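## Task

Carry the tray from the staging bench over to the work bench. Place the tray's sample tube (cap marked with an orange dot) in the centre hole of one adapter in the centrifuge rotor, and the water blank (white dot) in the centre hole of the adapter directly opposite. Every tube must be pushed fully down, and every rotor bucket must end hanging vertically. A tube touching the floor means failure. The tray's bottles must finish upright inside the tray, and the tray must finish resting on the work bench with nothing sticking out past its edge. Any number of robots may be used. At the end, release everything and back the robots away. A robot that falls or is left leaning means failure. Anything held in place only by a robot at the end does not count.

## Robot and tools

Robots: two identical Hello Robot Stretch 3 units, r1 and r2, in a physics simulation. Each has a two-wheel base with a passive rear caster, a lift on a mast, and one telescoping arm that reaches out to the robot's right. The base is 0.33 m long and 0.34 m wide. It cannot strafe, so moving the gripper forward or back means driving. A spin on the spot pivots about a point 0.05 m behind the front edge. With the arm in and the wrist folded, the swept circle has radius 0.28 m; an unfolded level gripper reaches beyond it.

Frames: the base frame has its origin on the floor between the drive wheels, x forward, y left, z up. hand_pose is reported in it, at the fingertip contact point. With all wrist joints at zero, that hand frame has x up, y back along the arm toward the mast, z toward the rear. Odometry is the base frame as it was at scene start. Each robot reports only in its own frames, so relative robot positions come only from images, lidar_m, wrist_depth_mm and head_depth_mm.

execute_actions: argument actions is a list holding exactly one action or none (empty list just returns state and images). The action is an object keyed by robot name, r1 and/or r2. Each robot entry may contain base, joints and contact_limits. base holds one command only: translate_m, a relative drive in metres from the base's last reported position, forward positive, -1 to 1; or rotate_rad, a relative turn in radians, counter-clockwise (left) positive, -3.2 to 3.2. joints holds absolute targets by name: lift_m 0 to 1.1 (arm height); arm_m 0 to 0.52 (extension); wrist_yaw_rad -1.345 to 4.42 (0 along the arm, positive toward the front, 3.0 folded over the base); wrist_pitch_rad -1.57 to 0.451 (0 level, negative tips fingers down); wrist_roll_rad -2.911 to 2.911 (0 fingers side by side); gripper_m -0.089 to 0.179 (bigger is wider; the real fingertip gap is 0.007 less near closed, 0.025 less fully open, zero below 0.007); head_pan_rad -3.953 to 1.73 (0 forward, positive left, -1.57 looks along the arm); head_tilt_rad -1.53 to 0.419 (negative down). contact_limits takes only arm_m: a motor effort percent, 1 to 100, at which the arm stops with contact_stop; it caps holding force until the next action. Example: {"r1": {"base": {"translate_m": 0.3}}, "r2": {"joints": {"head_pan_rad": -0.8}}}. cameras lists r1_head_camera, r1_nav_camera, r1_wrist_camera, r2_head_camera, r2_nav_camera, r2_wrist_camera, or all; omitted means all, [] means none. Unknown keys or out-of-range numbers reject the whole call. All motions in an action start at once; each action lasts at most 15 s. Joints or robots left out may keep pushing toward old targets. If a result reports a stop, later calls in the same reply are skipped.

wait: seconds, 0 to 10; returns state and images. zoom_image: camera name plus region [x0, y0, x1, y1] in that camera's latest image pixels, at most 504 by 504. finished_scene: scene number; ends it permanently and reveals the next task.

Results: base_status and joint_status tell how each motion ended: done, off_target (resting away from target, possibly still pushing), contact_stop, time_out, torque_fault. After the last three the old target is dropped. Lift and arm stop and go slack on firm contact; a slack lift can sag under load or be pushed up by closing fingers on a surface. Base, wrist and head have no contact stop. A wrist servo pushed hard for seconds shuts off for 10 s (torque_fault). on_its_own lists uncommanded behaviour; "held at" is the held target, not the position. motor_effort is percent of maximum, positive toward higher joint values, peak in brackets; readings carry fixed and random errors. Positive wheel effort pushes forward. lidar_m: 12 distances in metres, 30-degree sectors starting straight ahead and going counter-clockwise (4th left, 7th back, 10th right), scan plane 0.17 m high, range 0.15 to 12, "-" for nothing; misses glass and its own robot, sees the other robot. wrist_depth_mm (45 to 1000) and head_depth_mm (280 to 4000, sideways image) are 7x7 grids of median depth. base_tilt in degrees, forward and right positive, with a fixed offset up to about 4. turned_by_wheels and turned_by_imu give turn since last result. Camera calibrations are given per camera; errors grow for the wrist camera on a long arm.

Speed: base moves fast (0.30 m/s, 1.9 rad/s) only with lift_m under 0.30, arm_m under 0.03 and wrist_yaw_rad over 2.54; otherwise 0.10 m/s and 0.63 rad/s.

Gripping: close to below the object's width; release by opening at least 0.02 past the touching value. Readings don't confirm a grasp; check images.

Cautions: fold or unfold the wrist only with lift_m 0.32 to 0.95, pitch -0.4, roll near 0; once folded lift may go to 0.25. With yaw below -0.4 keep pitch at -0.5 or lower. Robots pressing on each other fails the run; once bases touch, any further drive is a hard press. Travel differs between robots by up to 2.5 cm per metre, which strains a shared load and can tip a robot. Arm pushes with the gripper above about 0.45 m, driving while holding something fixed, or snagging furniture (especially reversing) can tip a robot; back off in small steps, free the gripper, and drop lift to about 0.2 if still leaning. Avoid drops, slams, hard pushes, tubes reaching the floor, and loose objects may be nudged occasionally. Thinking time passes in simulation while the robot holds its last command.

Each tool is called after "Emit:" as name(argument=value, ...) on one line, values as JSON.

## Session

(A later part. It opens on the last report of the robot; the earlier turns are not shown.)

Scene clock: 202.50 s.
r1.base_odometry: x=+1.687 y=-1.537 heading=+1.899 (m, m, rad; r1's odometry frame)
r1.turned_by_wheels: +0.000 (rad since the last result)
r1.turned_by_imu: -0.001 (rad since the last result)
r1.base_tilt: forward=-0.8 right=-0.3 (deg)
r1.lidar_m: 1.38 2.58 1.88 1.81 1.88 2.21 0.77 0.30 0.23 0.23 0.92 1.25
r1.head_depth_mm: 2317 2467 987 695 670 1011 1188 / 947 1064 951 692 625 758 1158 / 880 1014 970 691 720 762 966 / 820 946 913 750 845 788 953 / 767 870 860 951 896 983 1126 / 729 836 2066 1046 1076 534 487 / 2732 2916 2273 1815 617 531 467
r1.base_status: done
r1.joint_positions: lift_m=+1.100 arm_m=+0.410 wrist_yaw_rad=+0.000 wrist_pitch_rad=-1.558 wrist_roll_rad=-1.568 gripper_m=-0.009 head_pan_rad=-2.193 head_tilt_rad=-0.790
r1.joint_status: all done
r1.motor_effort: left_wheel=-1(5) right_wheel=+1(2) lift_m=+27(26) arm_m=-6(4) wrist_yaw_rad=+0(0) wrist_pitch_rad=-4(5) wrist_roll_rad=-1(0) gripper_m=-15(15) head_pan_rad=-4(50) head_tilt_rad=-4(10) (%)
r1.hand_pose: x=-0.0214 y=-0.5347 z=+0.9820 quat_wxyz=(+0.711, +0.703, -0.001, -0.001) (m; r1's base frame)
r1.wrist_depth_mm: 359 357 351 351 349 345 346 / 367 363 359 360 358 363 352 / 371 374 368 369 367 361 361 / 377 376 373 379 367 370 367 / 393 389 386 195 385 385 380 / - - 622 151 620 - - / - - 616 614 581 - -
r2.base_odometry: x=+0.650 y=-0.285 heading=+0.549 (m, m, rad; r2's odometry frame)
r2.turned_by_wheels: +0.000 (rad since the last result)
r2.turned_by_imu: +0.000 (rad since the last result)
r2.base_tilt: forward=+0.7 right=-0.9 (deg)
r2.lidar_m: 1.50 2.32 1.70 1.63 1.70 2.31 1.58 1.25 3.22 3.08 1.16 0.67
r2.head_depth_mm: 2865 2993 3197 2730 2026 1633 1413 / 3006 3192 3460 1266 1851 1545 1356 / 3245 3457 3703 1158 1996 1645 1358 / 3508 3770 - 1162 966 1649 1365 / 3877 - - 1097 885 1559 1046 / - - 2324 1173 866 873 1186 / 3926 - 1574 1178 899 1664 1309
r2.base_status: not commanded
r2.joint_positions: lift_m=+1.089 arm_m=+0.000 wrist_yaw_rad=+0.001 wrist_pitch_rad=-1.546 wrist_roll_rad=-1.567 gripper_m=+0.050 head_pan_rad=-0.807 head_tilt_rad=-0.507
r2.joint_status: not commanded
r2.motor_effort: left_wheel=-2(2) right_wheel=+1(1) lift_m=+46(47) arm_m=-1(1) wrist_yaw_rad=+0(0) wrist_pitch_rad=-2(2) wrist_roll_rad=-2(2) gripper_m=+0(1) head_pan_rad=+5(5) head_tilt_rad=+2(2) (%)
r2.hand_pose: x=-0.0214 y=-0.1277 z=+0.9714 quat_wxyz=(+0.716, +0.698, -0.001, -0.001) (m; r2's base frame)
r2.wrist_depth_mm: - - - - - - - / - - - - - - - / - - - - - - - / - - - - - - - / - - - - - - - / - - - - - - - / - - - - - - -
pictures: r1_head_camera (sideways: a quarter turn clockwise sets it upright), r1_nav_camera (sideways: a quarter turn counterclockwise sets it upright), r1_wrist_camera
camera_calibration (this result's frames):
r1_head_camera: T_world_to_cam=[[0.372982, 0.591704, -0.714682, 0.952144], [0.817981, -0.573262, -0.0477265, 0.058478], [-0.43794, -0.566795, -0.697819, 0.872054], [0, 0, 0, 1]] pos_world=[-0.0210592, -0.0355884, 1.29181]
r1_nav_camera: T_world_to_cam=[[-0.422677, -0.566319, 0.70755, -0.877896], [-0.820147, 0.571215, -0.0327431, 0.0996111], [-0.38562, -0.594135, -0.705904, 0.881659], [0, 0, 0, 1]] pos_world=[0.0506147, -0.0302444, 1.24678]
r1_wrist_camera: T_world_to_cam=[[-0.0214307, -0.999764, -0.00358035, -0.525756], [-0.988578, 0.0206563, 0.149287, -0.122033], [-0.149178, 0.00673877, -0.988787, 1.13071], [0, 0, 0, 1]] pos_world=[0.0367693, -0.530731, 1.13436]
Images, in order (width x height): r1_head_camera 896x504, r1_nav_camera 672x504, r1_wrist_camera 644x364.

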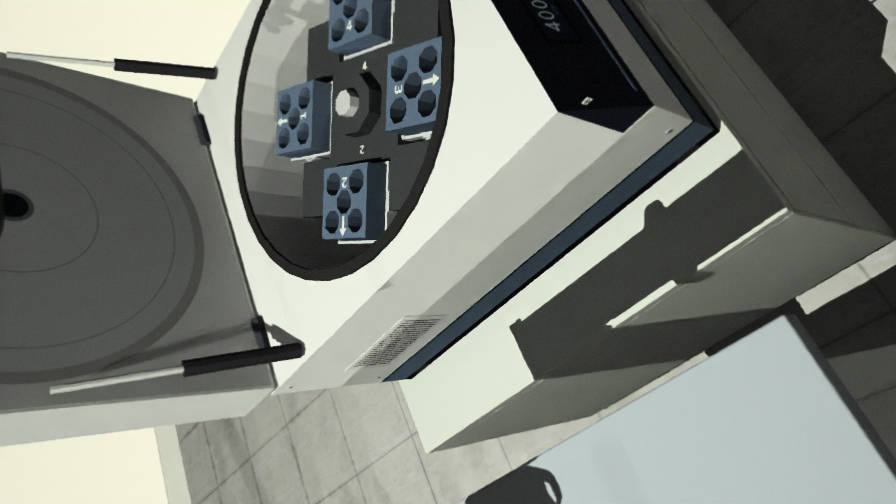

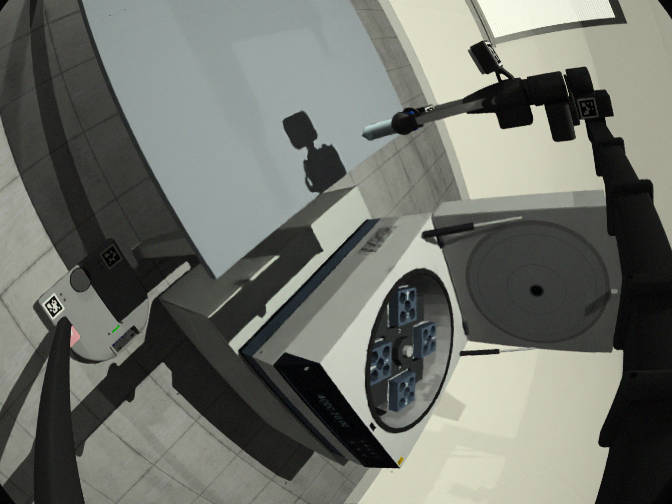

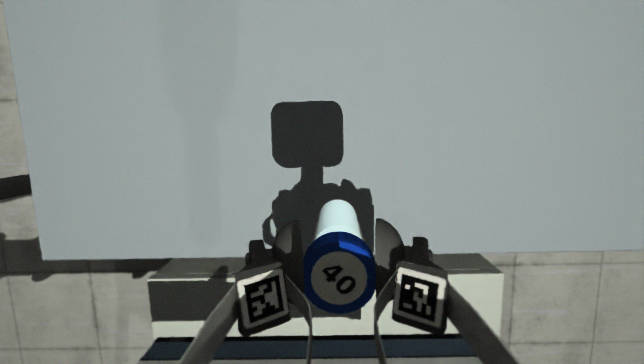

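Emit:
execute_actions(actions=[{"r1":{"base":{"translate_m":-0.47},"joints":{"arm_m":0.445,"head_pan_rad":-1.6,"head_tilt_rad":-0.75}}}], cameras=["r1_head_camera","r1_wrist_camera"])

Scene clock: 210.00 s.
r1.base_odometry: x=+1.838 y=-1.982 heading=+1.899 (m, m, rad; r1's odometry frame)
r1.turned_by_wheels: +0.000 (rad since the last result)
r1.turned_by_imu: -0.001 (rad since the last result)
r1.base_tilt: forward=-0.7 right=-0.3 (deg)
r1.lidar_m: 1.84 2.58 1.89 1.81 1.88 1.72 1.66 0.28 0.20 0.20 0.20 0.28
r1.head_depth_mm: 657 747 849 807 660 507 509 / 657 746 847 796 674 504 507 / 655 744 843 813 651 503 502 / - 751 825 770 651 504 501 / 630 741 832 774 680 501 498 / 674 2823 2232 750 583 498 497 / 2654 2947 2382 1876 965 732 631
r1.base_status: done
r1.joint_positions: lift_m=+1.100 arm_m=+0.445 wrist_yaw_rad=+0.000 wrist_pitch_rad=-1.558 wrist_roll_rad=-1.568 gripper_m=-0.009 head_pan_rad=-1.607 head_tilt_rad=-0.754
r1.joint_status: all done
r1.motor_effort: left_wheel=+0(5) right_wheel=+1(2) lift_m=+26(27) arm_m=+5(4) wrist_yaw_rad=+0(0) wrist_pitch_rad=-4(4) wrist_roll_rad=+0(0) gripper_m=-16(15) head_pan_rad=+5(50) head_tilt_rad=+1(7) (%)
r1.hand_pose: x=-0.0214 y=-0.5689 z=+0.9820 quat_wxyz=(+0.711, +0.703, -0.001, -0.001) (m; r1's base frame)
r1.wrist_depth_mm: - 558 541 540 311 311 254 / 314 317 313 315 316 314 277 / 325 324 461 497 320 322 278 / 331 389 395 396 422 325 283 / 342 390 394 195 406 334 282 / 362 416 410 150 391 341 281 / 362 426 410 421 395 349 284
r2.base_odometry: x=+0.650 y=-0.285 heading=+0.549 (m, m, rad; r2's odometry frame)
r2.turned_by_wheels: +0.000 (rad since the last result)
r2.turned_by_imu: +0.000 (rad since the last result)
r2.base_tilt: forward=+0.7 right=-0.9 (deg)
r2.lidar_m: 1.50 2.33 1.70 1.64 1.69 2.31 1.58 1.25 3.21 3.08 1.16 0.67
r2.head_depth_mm: 2847 3048 3202 2747 2040 1631 1414 / 3035 3226 3493 1271 1849 1541 1359 / 3277 3450 3692 1152 1991 1642 1359 / 3470 3716 - 1161 961 1628 1355 / 3730 - - 1097 885 1558 1046 / - - - 1173 866 875 1183 / - - 1576 1178 901 1661 1307
r2.base_status: not commanded
r2.joint_positions: lift_m=+1.089 arm_m=+0.000 wrist_yaw_rad=+0.001 wrist_pitch_rad=-1.546 wrist_roll_rad=-1.567 gripper_m=+0.050 head_pan_rad=-0.807 head_tilt_rad=-0.507
r2.joint_status: not commanded
r2.motor_effort: left_wheel=-2(2) right_wheel=+1(1) lift_m=+46(46) arm_m=-2(1) wrist_yaw_rad=-1(0) wrist_pitch_rad=-3(2) wrist_roll_rad=-2(2) gripper_m=-1(0) head_pan_rad=+5(5) head_tilt_rad=+2(2) (%)
r2.hand_pose: x=-0.0214 y=-0.1277 z=+0.9714 quat_wxyz=(+0.716, +0.698, -0.001, -0.001) (m; r2's base frame)
r2.wrist_depth_mm: - - - - - - - / - - - - - - - / - - - - - - - / - - - - - - - / - - - - - - - / - - - - - - - / - - - - - - -
pictures: r1_head_camera (sideways: a quarter turn clockwise sets it upright), r1_wrist_camera
camera_calibration (this result's frames):
r1_head_camera: T_world_to_cam=[[-0.0171979, 0.673492, -0.738994, 0.98621], [0.998472, -0.0272562, -0.0480768, 0.0578353], [-0.0525215, -0.738692, -0.671994, 0.836113], [0, 0, 0, 1]] pos_world=[0.00312781, -0.0449982, 1.29345]
r1_wrist_camera: T_world_to_cam=[[-0.0214314, -0.999764, -0.00362611, -0.559899], [-0.988578, 0.0206502, 0.149288, -0.121331], [-0.149178, 0.00678415, -0.988787, 1.13096], [0, 0, 0, 1]] pos_world=[0.0367693, -0.564934, 1.13436]
Images, in order (width x height): r1_head_camera 896x504, r1_wrist_camera 644x364.

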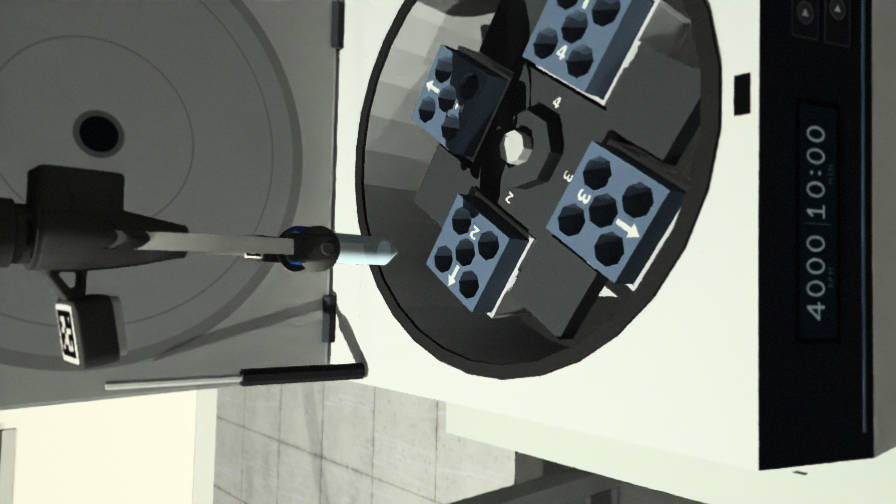

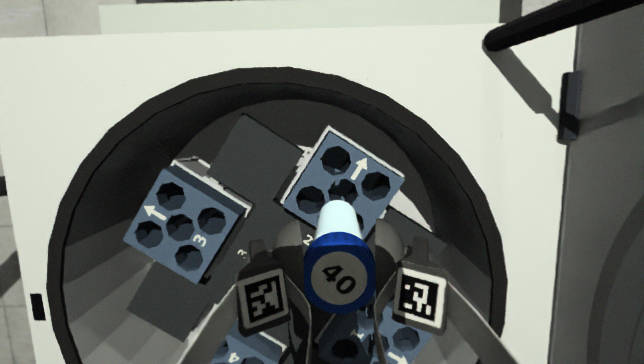

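Emit:
execute_actions(actions=[{"r1":{"base":{"translate_m":-0.007},"joints":{"arm_m":0.455,"lift_m":1.02}}}], cameras=["r1_head_camera","r1_wrist_camera"])

Scene clock: 212.97 s.
r1.base_odometry: x=+1.841 y=-1.989 heading=+1.899 (m, m, rad; r1's odometry frame)
r1.turned_by_wheels: +0.000 (rad since the last result)
r1.turned_by_imu: +0.000 (rad since the last result)
r1.base_tilt: forward=-0.7 right=-0.3 (deg)
r1.lidar_m: 1.85 2.58 1.88 1.81 1.88 1.72 1.65 0.28 0.20 0.20 0.20 0.28
r1.head_depth_mm: - 763 849 804 656 508 509 / 674 746 848 792 672 504 506 / - 745 844 813 671 503 504 / 643 - 842 765 665 503 502 / 652 713 835 773 681 501 498 / 663 786 2227 728 584 498 497 / 2625 2929 2369 1885 941 529 509
r1.base_status: done
r1.joint_positions: lift_m=+1.020 arm_m=+0.455 wrist_yaw_rad=+0.000 wrist_pitch_rad=-1.558 wrist_roll_rad=-1.568 gripper_m=-0.009 head_pan_rad=-1.607 head_tilt_rad=-0.754
r1.joint_status: all done
r1.motor_effort: left_wheel=-1(4) right_wheel=+1(2) lift_m=+21(24) arm_m=+4(5) wrist_yaw_rad=+0(0) wrist_pitch_rad=-4(4) wrist_roll_rad=-1(1) gripper_m=-14(13) head_pan_rad=+5(5) head_tilt_rad=+1(2) (%)
r1.hand_pose: x=-0.0214 y=-0.5788 z=+0.9023 quat_wxyz=(+0.711, +0.703, -0.001, -0.001) (m; r1's base frame)
r1.wrist_depth_mm: 234 234 232 233 232 233 230 / 240 243 317 262 237 237 236 / 251 361 310 412 290 241 240 / 309 313 318 284 365 247 247 / 315 298 322 195 397 259 250 / 339 302 332 150 326 287 258 / 341 343 336 328 339 277 265
r2.base_odometry: x=+0.650 y=-0.285 heading=+0.549 (m, m, rad; r2's odometry frame)
r2.turned_by_wheels: +0.000 (rad since the last result)
r2.turned_by_imu: +0.000 (rad since the last result)
r2.base_tilt: forward=+0.7 right=-0.7 (deg)
r2.lidar_m: 1.50 2.33 1.70 1.64 1.69 2.31 1.58 1.25 3.20 3.09 1.16 0.67
r2.head_depth_mm: 2833 3021 3202 2747 2060 1617 1414 / 3043 3298 3429 1275 1857 1542 1355 / 3272 3464 3664 1147 2015 1640 1360 / 3440 3798 - 1157 962 1654 1357 / 3731 - - 1094 884 1560 1045 / - - - 1175 867 872 1193 / - - 1572 1179 901 1658 1306
r2.base_status: not commanded
r2.joint_positions: lift_m=+1.089 arm_m=+0.000 wrist_yaw_rad=+0.001 wrist_pitch_rad=-1.546 wrist_roll_rad=-1.567 gripper_m=+0.050 head_pan_rad=-0.807 head_tilt_rad=-0.507
r2.joint_status: not commanded
r2.motor_effort: left_wheel=-2(2) right_wheel=+1(1) lift_m=+47(47) arm_m=-2(2) wrist_yaw_rad=+0(1) wrist_pitch_rad=-2(2) wrist_roll_rad=-2(2) gripper_m=-1(0) head_pan_rad=+5(5) head_tilt_rad=+2(3) (%)
r2.hand_pose: x=-0.0214 y=-0.1277 z=+0.9714 quat_wxyz=(+0.716, +0.698, -0.001, -0.001) (m; r2's base frame)
r2.wrist_depth_mm: - - - - - - - / - - - - - - - / - - - - - - - / - - - - - - - / - - - - - - - / - - - - - - - / - - - - - - -
pictures: r1_head_camera (sideways: a quarter turn clockwise sets it upright), r1_wrist_camera
camera_calibration (this result's frames):
r1_head_camera: T_world_to_cam=[[-0.0172356, 0.673416, -0.739063, 0.986299], [0.998473, -0.0272093, -0.0480777, 0.0578365], [-0.0524857, -0.738763, -0.671918, 0.836015], [0, 0, 0, 1]] pos_world=[0.00313011, -0.0449992, 1.29345]
r1_wrist_camera: T_world_to_cam=[[-0.021431, -0.999763, -0.00373314, -0.570069], [-0.988578, 0.0206338, 0.14929, -0.109236], [-0.149178, 0.00688993, -0.988786, 1.05227], [0, 0, 0, 1]] pos_world=[0.0367693, -0.57493, 1.05465]
Images, in order (width x height): r1_head_camera 896x504, r1_wrist_camera 644x364.

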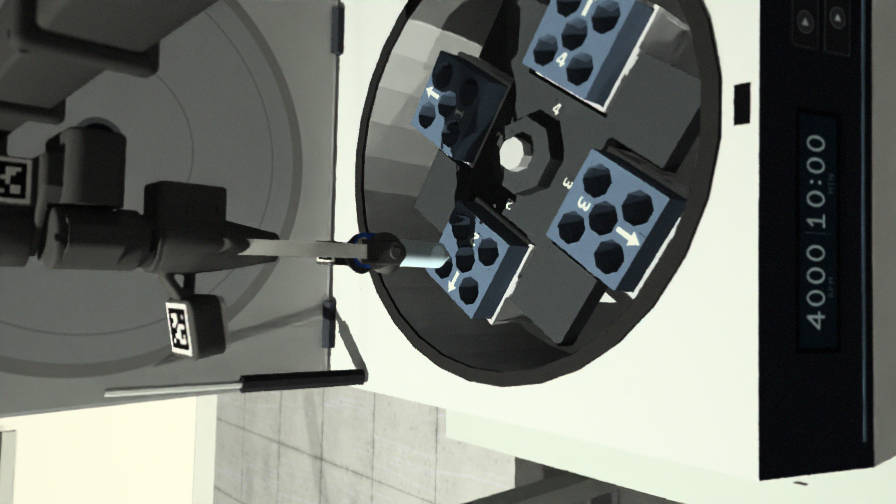

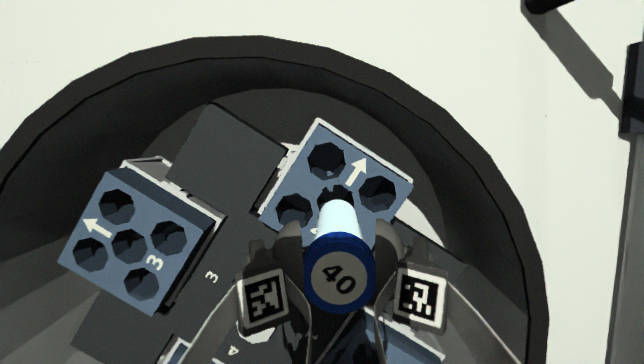

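Emit:
execute_actions(actions=[{"r1":{"joints":{"lift_m":0.965}}}], cameras=["r1_head_camera","r1_wrist_camera"])

Scene clock: 215.33 s.
r1.base_odometry: x=+1.841 y=-1.989 heading=+1.899 (m, m, rad; r1's odometry frame)
r1.turned_by_wheels: +0.000 (rad since the last result)
r1.turned_by_imu: +0.000 (rad since the last result)
r1.base_tilt: forward=-0.7 right=-0.3 (deg)
r1.lidar_m: 1.85 2.58 1.89 1.81 1.88 1.72 1.65 0.28 0.20 0.20 0.20 0.28
r1.head_depth_mm: 652 - - 807 658 507 508 / 634 762 845 790 673 504 508 / 628 776 847 812 672 503 503 / 637 - 844 746 665 503 502 / 653 734 841 774 681 501 499 / 662 788 2221 728 582 498 497 / 2644 2905 2380 1898 939 531 509
r1.base_status: not commanded
r1.joint_positions: lift_m=+0.965 arm_m=+0.455 wrist_yaw_rad=+0.000 wrist_pitch_rad=-1.558 wrist_roll_rad=-1.568 gripper_m=-0.009 head_pan_rad=-1.607 head_tilt_rad=-0.754
r1.joint_status: all done
r1.motor_effort: left_wheel=-2(2) right_wheel=+0(2) lift_m=+21(20) arm_m=+5(4) wrist_yaw_rad=+0(0) wrist_pitch_rad=-4(4) wrist_roll_rad=-1(1) gripper_m=-15(15) head_pan_rad=+5(5) head_tilt_rad=+2(1) (%)
r1.hand_pose: x=-0.0214 y=-0.5788 z=+0.8473 quat_wxyz=(+0.711, +0.703, -0.001, -0.001) (m; r1's base frame)
r1.wrist_depth_mm: 182 178 180 179 181 180 179 / 198 241 310 265 183 183 183 / 254 318 256 363 290 187 188 / 270 263 257 233 304 204 191 / 240 244 266 192 384 261 195 / 248 254 269 152 266 269 201 / 281 279 254 277 276 275 207
r2.base_odometry: x=+0.650 y=-0.285 heading=+0.549 (m, m, rad; r2's odometry frame)
r2.turned_by_wheels: +0.000 (rad since the last result)
r2.turned_by_imu: +0.000 (rad since the last result)
r2.base_tilt: forward=+0.7 right=-0.9 (deg)
r2.lidar_m: 1.50 2.34 1.70 1.63 1.70 2.32 1.58 1.25 3.20 3.08 1.16 0.67
r2.head_depth_mm: 2852 3062 3206 2752 2037 1637 1418 / 3038 3263 3487 1269 1845 1544 1353 / 3259 3510 3756 1153 1988 1635 1359 / 3485 3767 - 1156 968 1653 1359 / 3814 - - 1096 886 1563 1044 / - - - 1171 868 873 1191 / - - 1565 1178 899 1660 1312
r2.base_status: not commanded
r2.joint_positions: lift_m=+1.089 arm_m=+0.000 wrist_yaw_rad=+0.001 wrist_pitch_rad=-1.546 wrist_roll_rad=-1.567 gripper_m=+0.050 head_pan_rad=-0.807 head_tilt_rad=-0.507
r2.joint_status: not commanded
r2.motor_effort: left_wheel=-1(2) right_wheel=+1(1) lift_m=+47(47) arm_m=-1(1) wrist_yaw_rad=-1(0) wrist_pitch_rad=-2(2) wrist_roll_rad=-2(2) gripper_m=+1(1) head_pan_rad=+4(5) head_tilt_rad=+2(2) (%)
r2.hand_pose: x=-0.0214 y=-0.1277 z=+0.9714 quat_wxyz=(+0.716, +0.698, -0.001, -0.001) (m; r2's base frame)
r2.wrist_depth_mm: - - - - - - - / - - - - - - - / - - - - - - - / - - - - - - - / - - - - - - - / - - - - - - - / - - - - - - -
pictures: r1_head_camera (sideways: a quarter turn clockwise sets it upright), r1_wrist_camera
camera_calibration (this result's frames):
r1_head_camera: T_world_to_cam=[[-0.0172358, 0.673416, -0.739063, 0.986299], [0.998473, -0.0272089, -0.0480777, 0.0578365], [-0.0524854, -0.738763, -0.671918, 0.836015], [0, 0, 0, 1]] pos_world=[0.00313012, -0.0449992, 1.29345]
r1_wrist_camera: T_world_to_cam=[[-0.0214308, -0.999763, -0.00373314, -0.570274], [-0.988578, 0.0206336, 0.14929, -0.101025], [-0.149178, 0.00688991, -0.988786, 0.997887], [0, 0, 0, 1]] pos_world=[0.0367693, -0.57493, 0.99965]
Images, in order (width x height): r1_head_camera 896x504, r1_wrist_camera 644x364.

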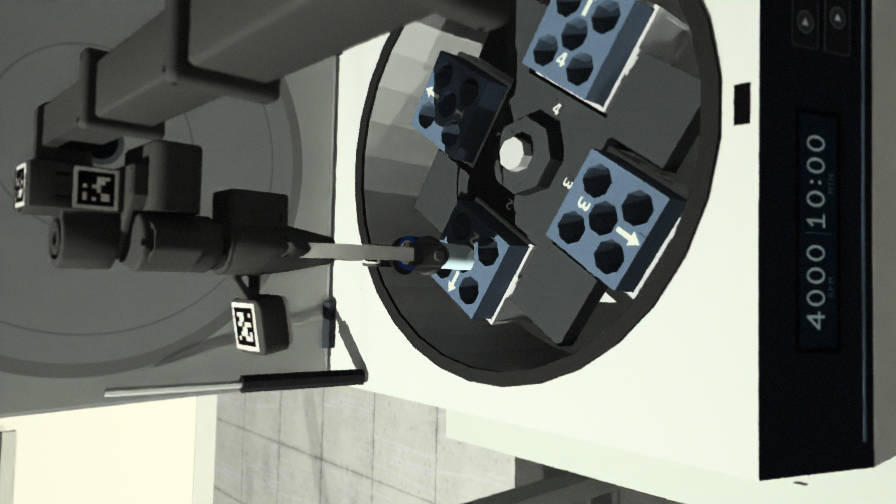

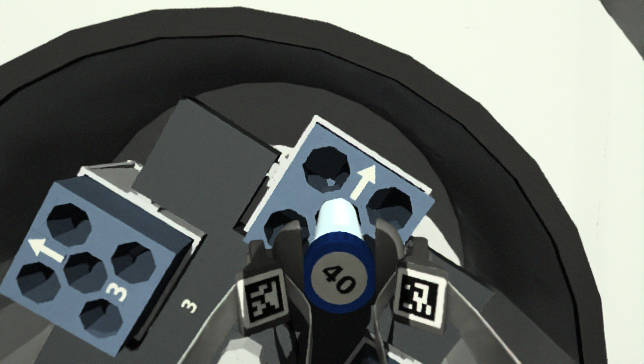

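Emit:
execute_actions(actions=[{"r1":{"joints":{"lift_m":0.91}}}], cameras=["r1_head_camera","r1_wrist_camera"])

Scene clock: 217.43 s.
r1.base_odometry: x=+1.841 y=-1.989 heading=+1.899 (m, m, rad; r1's odometry frame)
r1.turned_by_wheels: +0.000 (rad since the last result)
r1.turned_by_imu: +0.000 (rad since the last result)
r1.base_tilt: forward=-0.7 right=-0.3 (deg)
r1.lidar_m: 1.85 2.58 1.88 1.81 1.88 1.72 1.66 0.28 0.20 0.20 0.20 0.28
r1.head_depth_mm: 656 746 - - - 504 508 / 654 - 847 779 675 504 507 / 643 - 845 814 672 503 504 / 654 - 835 768 666 503 502 / 653 743 822 775 681 500 499 / 664 787 2242 728 583 498 497 / 2648 2913 2393 1886 940 530 511
r1.base_status: not commanded
r1.joint_positions: lift_m=+0.910 arm_m=+0.455 wrist_yaw_rad=+0.000 wrist_pitch_rad=-1.559 wrist_roll_rad=-1.568 gripper_m=-0.009 head_pan_rad=-1.607 head_tilt_rad=-0.754
r1.joint_status: all done
r1.motor_effort: left_wheel=-1(1) right_wheel=+1(1) lift_m=+17(23) arm_m=+5(5) wrist_yaw_rad=+0(0) wrist_pitch_rad=-3(4) wrist_roll_rad=-1(0) gripper_m=-14(14) head_pan_rad=+5(5) head_tilt_rad=+1(2) (%)
r1.hand_pose: x=-0.0214 y=-0.5787 z=+0.7926 quat_wxyz=(+0.711, +0.703, -0.001, -0.001) (m; r1's base frame)
r1.wrist_depth_mm: 146 158 160 132 127 130 130 / 196 229 305 259 152 129 132 / 254 200 313 311 289 143 135 / 235 204 204 195 204 204 136 / 193 209 208 177 180 259 147 / 186 209 214 150 203 265 171 / 190 218 216 208 217 218 188
r2.base_odometry: x=+0.650 y=-0.285 heading=+0.549 (m, m, rad; r2's odometry frame)
r2.turned_by_wheels: +0.000 (rad since the last result)
r2.turned_by_imu: +0.000 (rad since the last result)
r2.base_tilt: forward=+0.7 right=-0.9 (deg)
r2.lidar_m: 1.51 2.33 1.70 1.64 1.70 2.31 1.58 1.25 3.20 3.07 1.16 0.67
r2.head_depth_mm: 2840 3050 3214 2780 2038 1620 1412 / 3032 3234 3448 1271 1855 1545 1360 / 3212 3506 3726 1154 1980 1637 1359 / 3508 3776 - 1160 966 1638 1359 / 3818 - - 1098 884 1556 1044 / - - - 1171 864 874 1183 / - - 1577 1185 900 1661 1309
r2.base_status: not commanded
r2.joint_positions: lift_m=+1.089 arm_m=+0.000 wrist_yaw_rad=+0.001 wrist_pitch_rad=-1.546 wrist_roll_rad=-1.567 gripper_m=+0.050 head_pan_rad=-0.807 head_tilt_rad=-0.507
r2.joint_status: not commanded
r2.motor_effort: left_wheel=-2(2) right_wheel=+1(1) lift_m=+46(46) arm_m=-1(1) wrist_yaw_rad=+1(1) wrist_pitch_rad=-2(2) wrist_roll_rad=-2(2) gripper_m=+1(0) head_pan_rad=+4(5) head_tilt_rad=+1(2) (%)
r2.hand_pose: x=-0.0214 y=-0.1277 z=+0.9714 quat_wxyz=(+0.716, +0.698, -0.001, -0.001) (m; r2's base frame)
r2.wrist_depth_mm: - - - - - - - / - - - - - - - / - - - - - - - / - - - - - - - / - - - - - - - / - - - - - - - / - - - - - - -
pictures: r1_head_camera (sideways: a quarter turn clockwise sets it upright), r1_wrist_camera
camera_calibration (this result's frames):
r1_head_camera: T_world_to_cam=[[-0.0172366, 0.673407, -0.739071, 0.98631], [0.998473, -0.0272089, -0.0480778, 0.0578366], [-0.0524853, -0.738771, -0.671909, 0.836003], [0, 0, 0, 1]] pos_world=[0.00313015, -0.0449993, 1.29345]
r1_wrist_camera: T_world_to_cam=[[-0.0214262, -0.999761, -0.0043971, -0.569785], [-0.988578, 0.0205299, 0.149304, -0.0929257], [-0.149178, 0.00754589, -0.988782, 0.944123], [0, 0, 0, 1]] pos_world=[0.0367692, -0.574865, 0.9449]
Images, in order (width x height): r1_head_camera 896x504, r1_wrist_camera 644x364.

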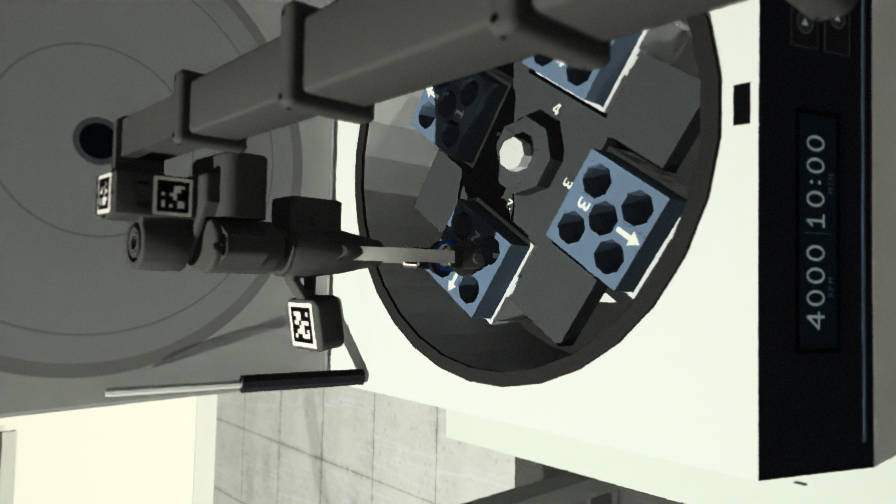

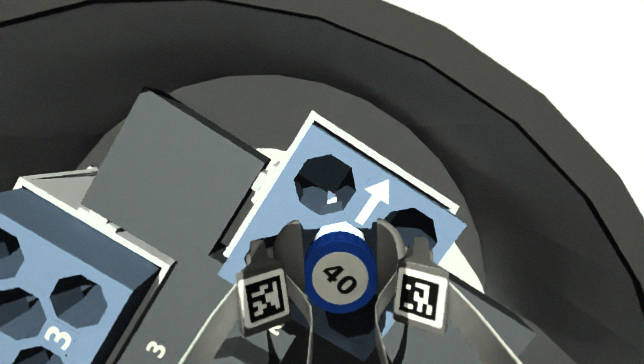

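Release, rise, close, then press.

Emit:
execute_actions(actions=[{"r1":{"joints":{"gripper_m":0.05}}}], cameras=[])

Emit:
execute_actions(actions=[{"r1":{"joints":{"lift_m":0.97}}}], cameras=["r1_head_camera","r1_wrist_camera"])

Emit:
execute_actions(actions=[{"r1":{"joints":{"gripper_m":-0.01}}}], cameras=[])

Emit:
execute_actions(actions=[{"r1":{"joints":{"lift_m":0.915}}}], cameras=["r1_head_camera","r1_wrist_camera"])

Scene clock: 220.50 s.
r1.base_odometry: x=+1.841 y=-1.989 heading=+1.899 (m, m, rad; r1's odometry frame)
r1.turned_by_wheels: +0.000 (rad since the last result)
r1.turned_by_imu: +0.000 (rad since the last result)
r1.base_tilt: forward=-0.7 right=-0.3 (deg)
r1.lidar_m: 1.85 2.59 1.89 1.81 1.88 1.71 1.66 0.28 0.20 0.20 0.20 0.28
r1.head_depth_mm: 656 748 - - - 505 508 / 656 - 842 780 675 505 507 / 643 - 846 812 665 502 504 / 652 - 836 769 659 503 501 / 654 742 821 773 679 500 498 / 663 785 2228 728 582 498 497 / 2642 2920 2378 1889 939 530 509
r1.base_status: not commanded
r1.joint_positions: lift_m=+0.910 arm_m=+0.455 wrist_yaw_rad=+0.000 wrist_pitch_rad=-1.562 wrist_roll_rad=-1.568 gripper_m=+0.050 head_pan_rad=-1.607 head_tilt_rad=-0.754
r1.joint_status: all done
r1.motor_effort: left_wheel=+0(1) right_wheel=+1(2) lift_m=+19(19) arm_m=+4(5) wrist_yaw_rad=+0(0) wrist_pitch_rad=-2(4) wrist_roll_rad=-1(1) gripper_m=+1(79) head_pan_rad=+5(5) head_tilt_rad=+1(2) (%)
r1.hand_pose: x=-0.0214 y=-0.5779 z=+0.7925 quat_wxyz=(+0.710, +0.704, -0.001, -0.001) (m; r1's base frame)
r1.wrist_depth_mm: 146 159 161 134 126 129 129 / 196 229 310 262 155 128 131 / 256 200 314 204 289 146 133 / 235 204 203 182 199 209 134 / 197 208 208 176 179 262 149 / 187 207 212 153 - 262 172 / 192 219 214 214 218 218 188
r2.base_odometry: x=+0.650 y=-0.285 heading=+0.549 (m, m, rad; r2's odometry frame)
r2.turned_by_wheels: +0.000 (rad since the last result)
r2.turned_by_imu: +0.000 (rad since the last result)
r2.base_tilt: forward=+0.8 right=-0.9 (deg)
r2.lidar_m: 1.50 2.33 1.70 1.63 1.70 2.32 1.58 1.25 3.21 3.08 1.16 0.67
r2.head_depth_mm: 2833 3044 3301 2763 2053 1632 1418 / 3017 3235 3478 1267 1841 1544 1360 / 3300 3480 3695 1154 1984 1634 1361 / 3480 3722 - 1155 967 1655 1365 / 3728 - - 1096 887 1572 1046 / - - - 1175 864 873 1188 / - - 1567 1177 904 1659 1308
r2.base_status: not commanded
r2.joint_positions: lift_m=+1.089 arm_m=+0.000 wrist_yaw_rad=+0.001 wrist_pitch_rad=-1.546 wrist_roll_rad=-1.567 gripper_m=+0.050 head_pan_rad=-0.807 head_tilt_rad=-0.507
r2.joint_status: not commanded
r2.motor_effort: left_wheel=-2(2) right_wheel=+1(1) lift_m=+46(47) arm_m=-1(1) wrist_yaw_rad=-1(0) wrist_pitch_rad=-2(2) wrist_roll_rad=-2(2) gripper_m=+1(0) head_pan_rad=+5(5) head_tilt_rad=+2(3) (%)
r2.hand_pose: x=-0.0214 y=-0.1277 z=+0.9714 quat_wxyz=(+0.716, +0.698, -0.001, -0.001) (m; r2's base frame)
r2.wrist_depth_mm: - - - - - - - / - - - - - - - / - - - - - - - / - - - - - - - / - - - - - - - / - - - - - - - / - - - - - - -
pictures: none
No camera images: the call's "cameras" was empty. Leave "cameras" out to get every camera's image.

Scene clock: 221.87 s.
r1.base_odometry: x=+1.841 y=-1.989 heading=+1.899 (m, m, rad; r1's odometry frame)
r1.turned_by_wheels: +0.000 (rad since the last result)
r1.turned_by_imu: +0.000 (rad since the last result)
r1.base_tilt: forward=-0.8 right=-0.3 (deg)
r1.lidar_m: 1.85 2.58 1.88 1.81 1.88 1.72 1.65 0.28 0.21 0.20 0.20 0.28
r1.head_depth_mm: 645 - 860 809 659 506 508 / 634 762 847 801 674 503 507 / - 774 844 811 665 503 503 / 631 - 841 754 657 503 501 / 653 729 843 774 681 500 499 / 663 786 2232 728 583 499 498 / 2621 2920 2371 1883 939 529 510
r1.base_status: not commanded
r1.joint_positions: lift_m=+0.970 arm_m=+0.455 wrist_yaw_rad=+0.000 wrist_pitch_rad=-1.562 wrist_roll_rad=-1.568 gripper_m=+0.050 head_pan_rad=-1.607 head_tilt_rad=-0.754
r1.joint_status: all done
r1.motor_effort: left_wheel=+0(1) right_wheel=+1(1) lift_m=+26(27) arm_m=+5(5) wrist_yaw_rad=+0(1) wrist_pitch_rad=-2(2) wrist_roll_rad=-1(0) gripper_m=+2(1) head_pan_rad=+5(5) head_tilt_rad=+1(2) (%)
r1.hand_pose: x=-0.0214 y=-0.5779 z=+0.8521 quat_wxyz=(+0.710, +0.704, -0.001, -0.001) (m; r1's base frame)
r1.wrist_depth_mm: 186 186 182 184 185 185 183 / 192 241 319 265 186 188 189 / 255 318 260 368 296 190 192 / 286 269 261 235 321 209 197 / 253 245 271 221 387 261 201 / 254 256 275 276 - 273 206 / 289 285 261 282 279 278 210
r2.base_odometry: x=+0.650 y=-0.285 heading=+0.549 (m, m, rad; r2's odometry frame)
r2.turned_by_wheels: +0.000 (rad since the last result)
r2.turned_by_imu: +0.000 (rad since the last result)
r2.base_tilt: forward=+0.8 right=-0.8 (deg)
r2.lidar_m: 1.50 2.33 1.70 1.64 1.70 2.31 1.58 1.25 3.22 3.08 1.16 0.66
r2.head_depth_mm: 2827 3035 3200 2752 2056 1637 1408 / 3062 3246 3433 1277 1853 1545 1347 / 3248 3491 3695 1154 1987 1641 1363 / 3461 3760 - 1157 962 1653 1362 / 3715 - - 1092 884 1551 1041 / - - - 1175 863 873 1185 / - - 1577 1180 904 1648 1304
r2.base_status: not commanded
r2.joint_positions: lift_m=+1.089 arm_m=+0.000 wrist_yaw_rad=+0.001 wrist_pitch_rad=-1.546 wrist_roll_rad=-1.567 gripper_m=+0.050 head_pan_rad=-0.807 head_tilt_rad=-0.507
r2.joint_status: not commanded
r2.motor_effort: left_wheel=-2(2) right_wheel=+1(1) lift_m=+46(47) arm_m=-1(1) wrist_yaw_rad=+1(0) wrist_pitch_rad=-2(2) wrist_roll_rad=-2(2) gripper_m=+1(0) head_pan_rad=+5(5) head_tilt_rad=+2(2) (%)
r2.hand_pose: x=-0.0214 y=-0.1277 z=+0.9714 quat_wxyz=(+0.716, +0.698, -0.001, -0.001) (m; r2's base frame)
r2.wrist_depth_mm: - - - - - - - / - - - - - - - / - - - - - - - / - - - - - - - / - - - - - - - / - - - - - - - / - - - - - - -
pictures: r1_head_camera (sideways: a quarter turn clockwise sets it upright), r1_wrist_camera
camera_calibration (this result's frames):
r1_head_camera: T_world_to_cam=[[-0.0172367, 0.673406, -0.739072, 0.986311], [0.998473, -0.0272089, -0.0480778, 0.0578366], [-0.0524852, -0.738772, -0.671909, 0.836002], [0, 0, 0, 1]] pos_world=[0.00313015, -0.0449993, 1.29345]
r1_wrist_camera: T_world_to_cam=[[-0.0214335, -0.999742, -0.00752462, -0.566075], [-0.988578, 0.02007, 0.149367, -0.102156], [-0.149177, 0.0106401, -0.988753, 1.00479], [0, 0, 0, 1]] pos_world=[0.0367694, -0.57457, 1.00449]
Images, in order (width x height): r1_head_camera 896x504, r1_wrist_camera 644x364.

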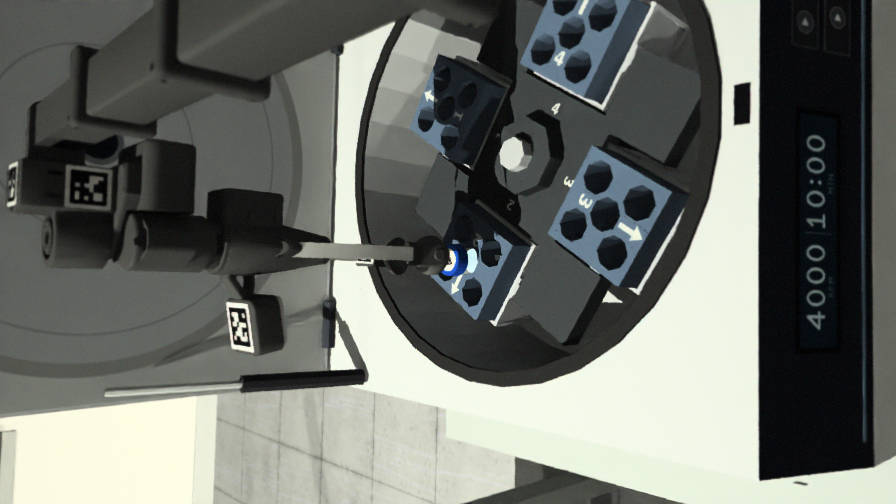

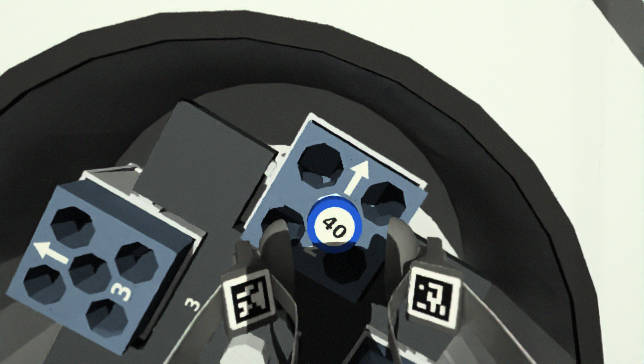

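Scene clock: 222.97 s.
r1.base_odometry: x=+1.841 y=-1.989 heading=+1.899 (m, m, rad; r1's odometry frame)
r1.turned_by_wheels: +0.000 (rad since the last result)
r1.turned_by_imu: +0.000 (rad since the last result)
r1.base_tilt: forward=-0.7 right=-0.3 (deg)
r1.lidar_m: 1.85 2.58 1.88 1.81 1.88 1.72 1.65 0.28 0.20 0.20 0.20 0.28
r1.head_depth_mm: 645 - 862 808 660 507 508 / 635 760 845 800 675 505 506 / - 776 844 815 665 502 504 / 631 - 843 746 659 503 502 / 652 728 840 773 680 500 498 / 662 788 2222 728 582 498 497 / 2626 2906 2378 1881 937 530 510
r1.base_status: not commanded
r1.joint_positions: lift_m=+0.970 arm_m=+0.455 wrist_yaw_rad=+0.000 wrist_pitch_rad=-1.562 wrist_roll_rad=-1.568 gripper_m=-0.010 head_pan_rad=-1.607 head_tilt_rad=-0.754
r1.joint_status: all done
r1.motor_effort: left_wheel=-1(1) right_wheel=+0(1) lift_m=+26(27) arm_m=+5(4) wrist_yaw_rad=+0(0) wrist_pitch_rad=-2(2) wrist_roll_rad=+0(1) gripper_m=-5(79) head_pan_rad=+5(5) head_tilt_rad=+1(2) (%)
r1.hand_pose: x=-0.0214 y=-0.5779 z=+0.8521 quat_wxyz=(+0.710, +0.704, -0.001, -0.001) (m; r1's base frame)
r1.wrist_depth_mm: 188 186 184 185 185 184 184 / 193 241 317 265 187 188 188 / 253 316 260 366 300 192 191 / 284 265 263 235 322 207 196 / 248 247 271 229 270 265 200 / 253 257 274 - 273 273 205 / 292 284 262 280 283 296 212
r2.base_odometry: x=+0.650 y=-0.285 heading=+0.549 (m, m, rad; r2's odometry frame)
r2.turned_by_wheels: +0.000 (rad since the last result)
r2.turned_by_imu: +0.000 (rad since the last result)
r2.base_tilt: forward=+0.8 right=-0.8 (deg)
r2.lidar_m: 1.50 2.34 1.70 1.63 1.69 2.31 1.58 1.25 3.22 3.06 1.16 0.67
r2.head_depth_mm: 2839 3025 3258 2770 2052 1630 1411 / 2997 3220 3474 1267 1843 1541 1355 / 3206 3475 3749 1151 1986 1643 1349 / 3448 3826 - 1160 970 1638 1356 / 3813 - - 1098 885 1547 1044 / - - - 1170 862 872 1188 / - - 1575 1181 902 1658 1311
r2.base_status: not commanded
r2.joint_positions: lift_m=+1.089 arm_m=+0.000 wrist_yaw_rad=+0.001 wrist_pitch_rad=-1.546 wrist_roll_rad=-1.567 gripper_m=+0.050 head_pan_rad=-0.807 head_tilt_rad=-0.507
r2.joint_status: not commanded
r2.motor_effort: left_wheel=-2(2) right_wheel=+1(1) lift_m=+46(47) arm_m=-2(1) wrist_yaw_rad=+1(0) wrist_pitch_rad=-2(3) wrist_roll_rad=-2(2) gripper_m=+1(1) head_pan_rad=+5(5) head_tilt_rad=+1(3) (%)
r2.hand_pose: x=-0.0214 y=-0.1277 z=+0.9714 quat_wxyz=(+0.716, +0.698, -0.001, -0.001) (m; r2's base frame)
r2.wrist_depth_mm: - - - - - - - / - - - - - - - / - - - - - - - / - - - - - - - / - - - - - - - / - - - - - - - / - - - - - - -
pictures: none
No camera images: the call's "cameras" was empty. Leave "cameras" out to get every camera's image.

Scene clock: 225.30 s.
r1.base_odometry: x=+1.841 y=-1.989 heading=+1.899 (m, m, rad; r1's odometry frame)
r1.turned_by_wheels: +0.000 (rad since the last result)
r1.turned_by_imu: -0.025 (rad since the last result)
r1.base_tilt: forward=-0.7 right=-0.2 (deg)
r1.lidar_m: 1.85 2.64 1.90 1.81 1.87 1.73 1.65 0.29 0.21 0.20 0.20 0.27
r1.head_depth_mm: 662 738 - - 650 509 513 / 648 - 851 793 662 505 510 / 635 - 848 816 670 501 505 / 642 - 841 771 651 504 501 / 652 740 835 779 683 502 496 / 649 737 833 724 585 500 493 / 2620 2917 2393 1879 872 508 495
r1.base_status: not commanded
r1.joint_positions: lift_m=+0.937 arm_m=+0.455 wrist_yaw_rad=+0.001 wrist_pitch_rad=-1.566 wrist_roll_rad=-1.568 gripper_m=-0.010 head_pan_rad=-1.607 head_tilt_rad=-0.752
r1.joint_status: lift_m contact_stop (moved -0.033 of -0.055)
r1.on_its_own: lift_m is slack since a contact_stop, until your next command for it (your +0.915 is given up)
r1.motor_effort: left_wheel=-1(15) right_wheel=+0(19) lift_m=+24(22) arm_m=+3(5) wrist_yaw_rad=-1(2) wrist_pitch_rad=+0(4) wrist_roll_rad=+0(0) gripper_m=-4(9) head_pan_rad=+5(5) head_tilt_rad=+0(2) (%)
r1.hand_pose: x=-0.0214 y=-0.5769 z=+0.8194 quat_wxyz=(+0.709, +0.706, +0.000, -0.001) (m; r1's base frame)
r1.wrist_depth_mm: 174 197 217 193 151 153 153 / 220 262 332 320 226 154 157 / 262 230 226 212 270 190 159 / 214 231 233 204 210 242 161 / 213 221 236 217 213 284 172 / 219 228 241 - 237 239 190 / 239 250 226 246 246 269 202
r2.base_odometry: x=+0.650 y=-0.285 heading=+0.549 (m, m, rad; r2's odometry frame)
r2.turned_by_wheels: +0.000 (rad since the last result)
r2.turned_by_imu: +0.000 (rad since the last result)
r2.base_tilt: forward=+0.8 right=-0.8 (deg)
r2.lidar_m: 1.50 2.33 1.70 1.64 1.69 2.31 1.58 1.25 3.21 3.09 1.16 0.67
r2.head_depth_mm: 2877 3038 3234 2750 2031 1637 1421 / 3035 3252 3462 1275 1844 1548 1360 / 3222 3463 3669 1154 1980 1633 1353 / 3511 3798 - 1163 966 1642 1362 / 3757 - - 1095 886 1570 1043 / - - - 1171 862 873 1188 / - - 1574 1181 904 1652 1309
r2.base_status: not commanded
r2.joint_positions: lift_m=+1.089 arm_m=+0.000 wrist_yaw_rad=+0.001 wrist_pitch_rad=-1.546 wrist_roll_rad=-1.567 gripper_m=+0.050 head_pan_rad=-0.807 head_tilt_rad=-0.507
r2.joint_status: not commanded
r2.motor_effort: left_wheel=-2(2) right_wheel=+1(1) lift_m=+46(46) arm_m=-1(2) wrist_yaw_rad=+0(0) wrist_pitch_rad=-2(3) wrist_roll_rad=-2(2) gripper_m=-1(0) head_pan_rad=+5(5) head_tilt_rad=+2(2) (%)
r2.hand_pose: x=-0.0214 y=-0.1277 z=+0.9714 quat_wxyz=(+0.716, +0.698, -0.001, -0.001) (m; r2's base frame)
r2.wrist_depth_mm: - - - - - - - / - - - - - - - / - - - - - - - / - - - - - - - / - - - - - - - / - - - - - - - / - - - - - - -
pictures: r1_head_camera (sideways: a quarter turn clockwise sets it upright), r1_wrist_camera
camera_calibration (this result's frames):
r1_head_camera: T_world_to_cam=[[-0.0176856, 0.671421, -0.740865, 0.98865], [0.998483, -0.0267761, -0.0481017, 0.0578678], [-0.052134, -0.740592, -0.66993, 0.833426], [0, 0, 0, 1]] pos_world=[0.00315464, -0.0450233, 1.29358]
r1_wrist_camera: T_world_to_cam=[[-0.0195367, -0.99974, -0.0117804, -0.561768], [-0.988613, 0.0175582, 0.149451, -0.0988388], [-0.149206, 0.014566, -0.988699, 0.974608], [0, 0, 0, 1]] pos_world=[0.0367285, -0.574083, 0.971748]
Images, in order (width x height): r1_head_camera 896x504, r1_wrist_camera 644x364.

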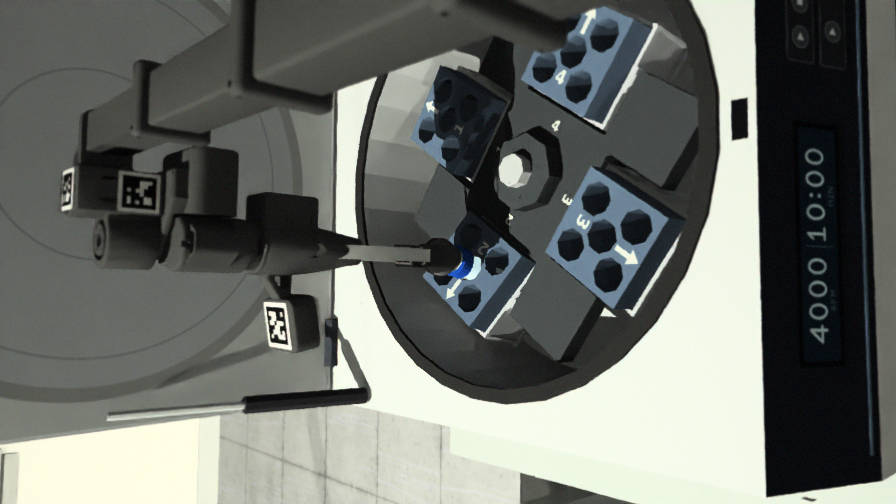

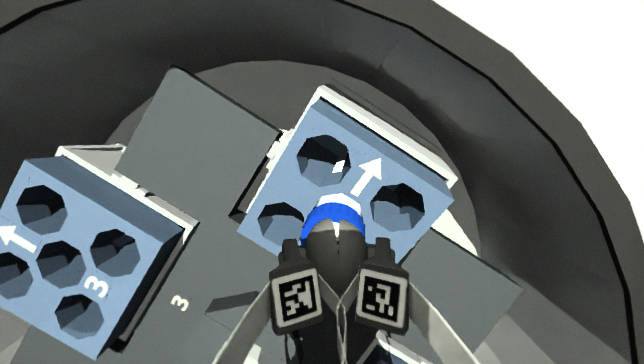

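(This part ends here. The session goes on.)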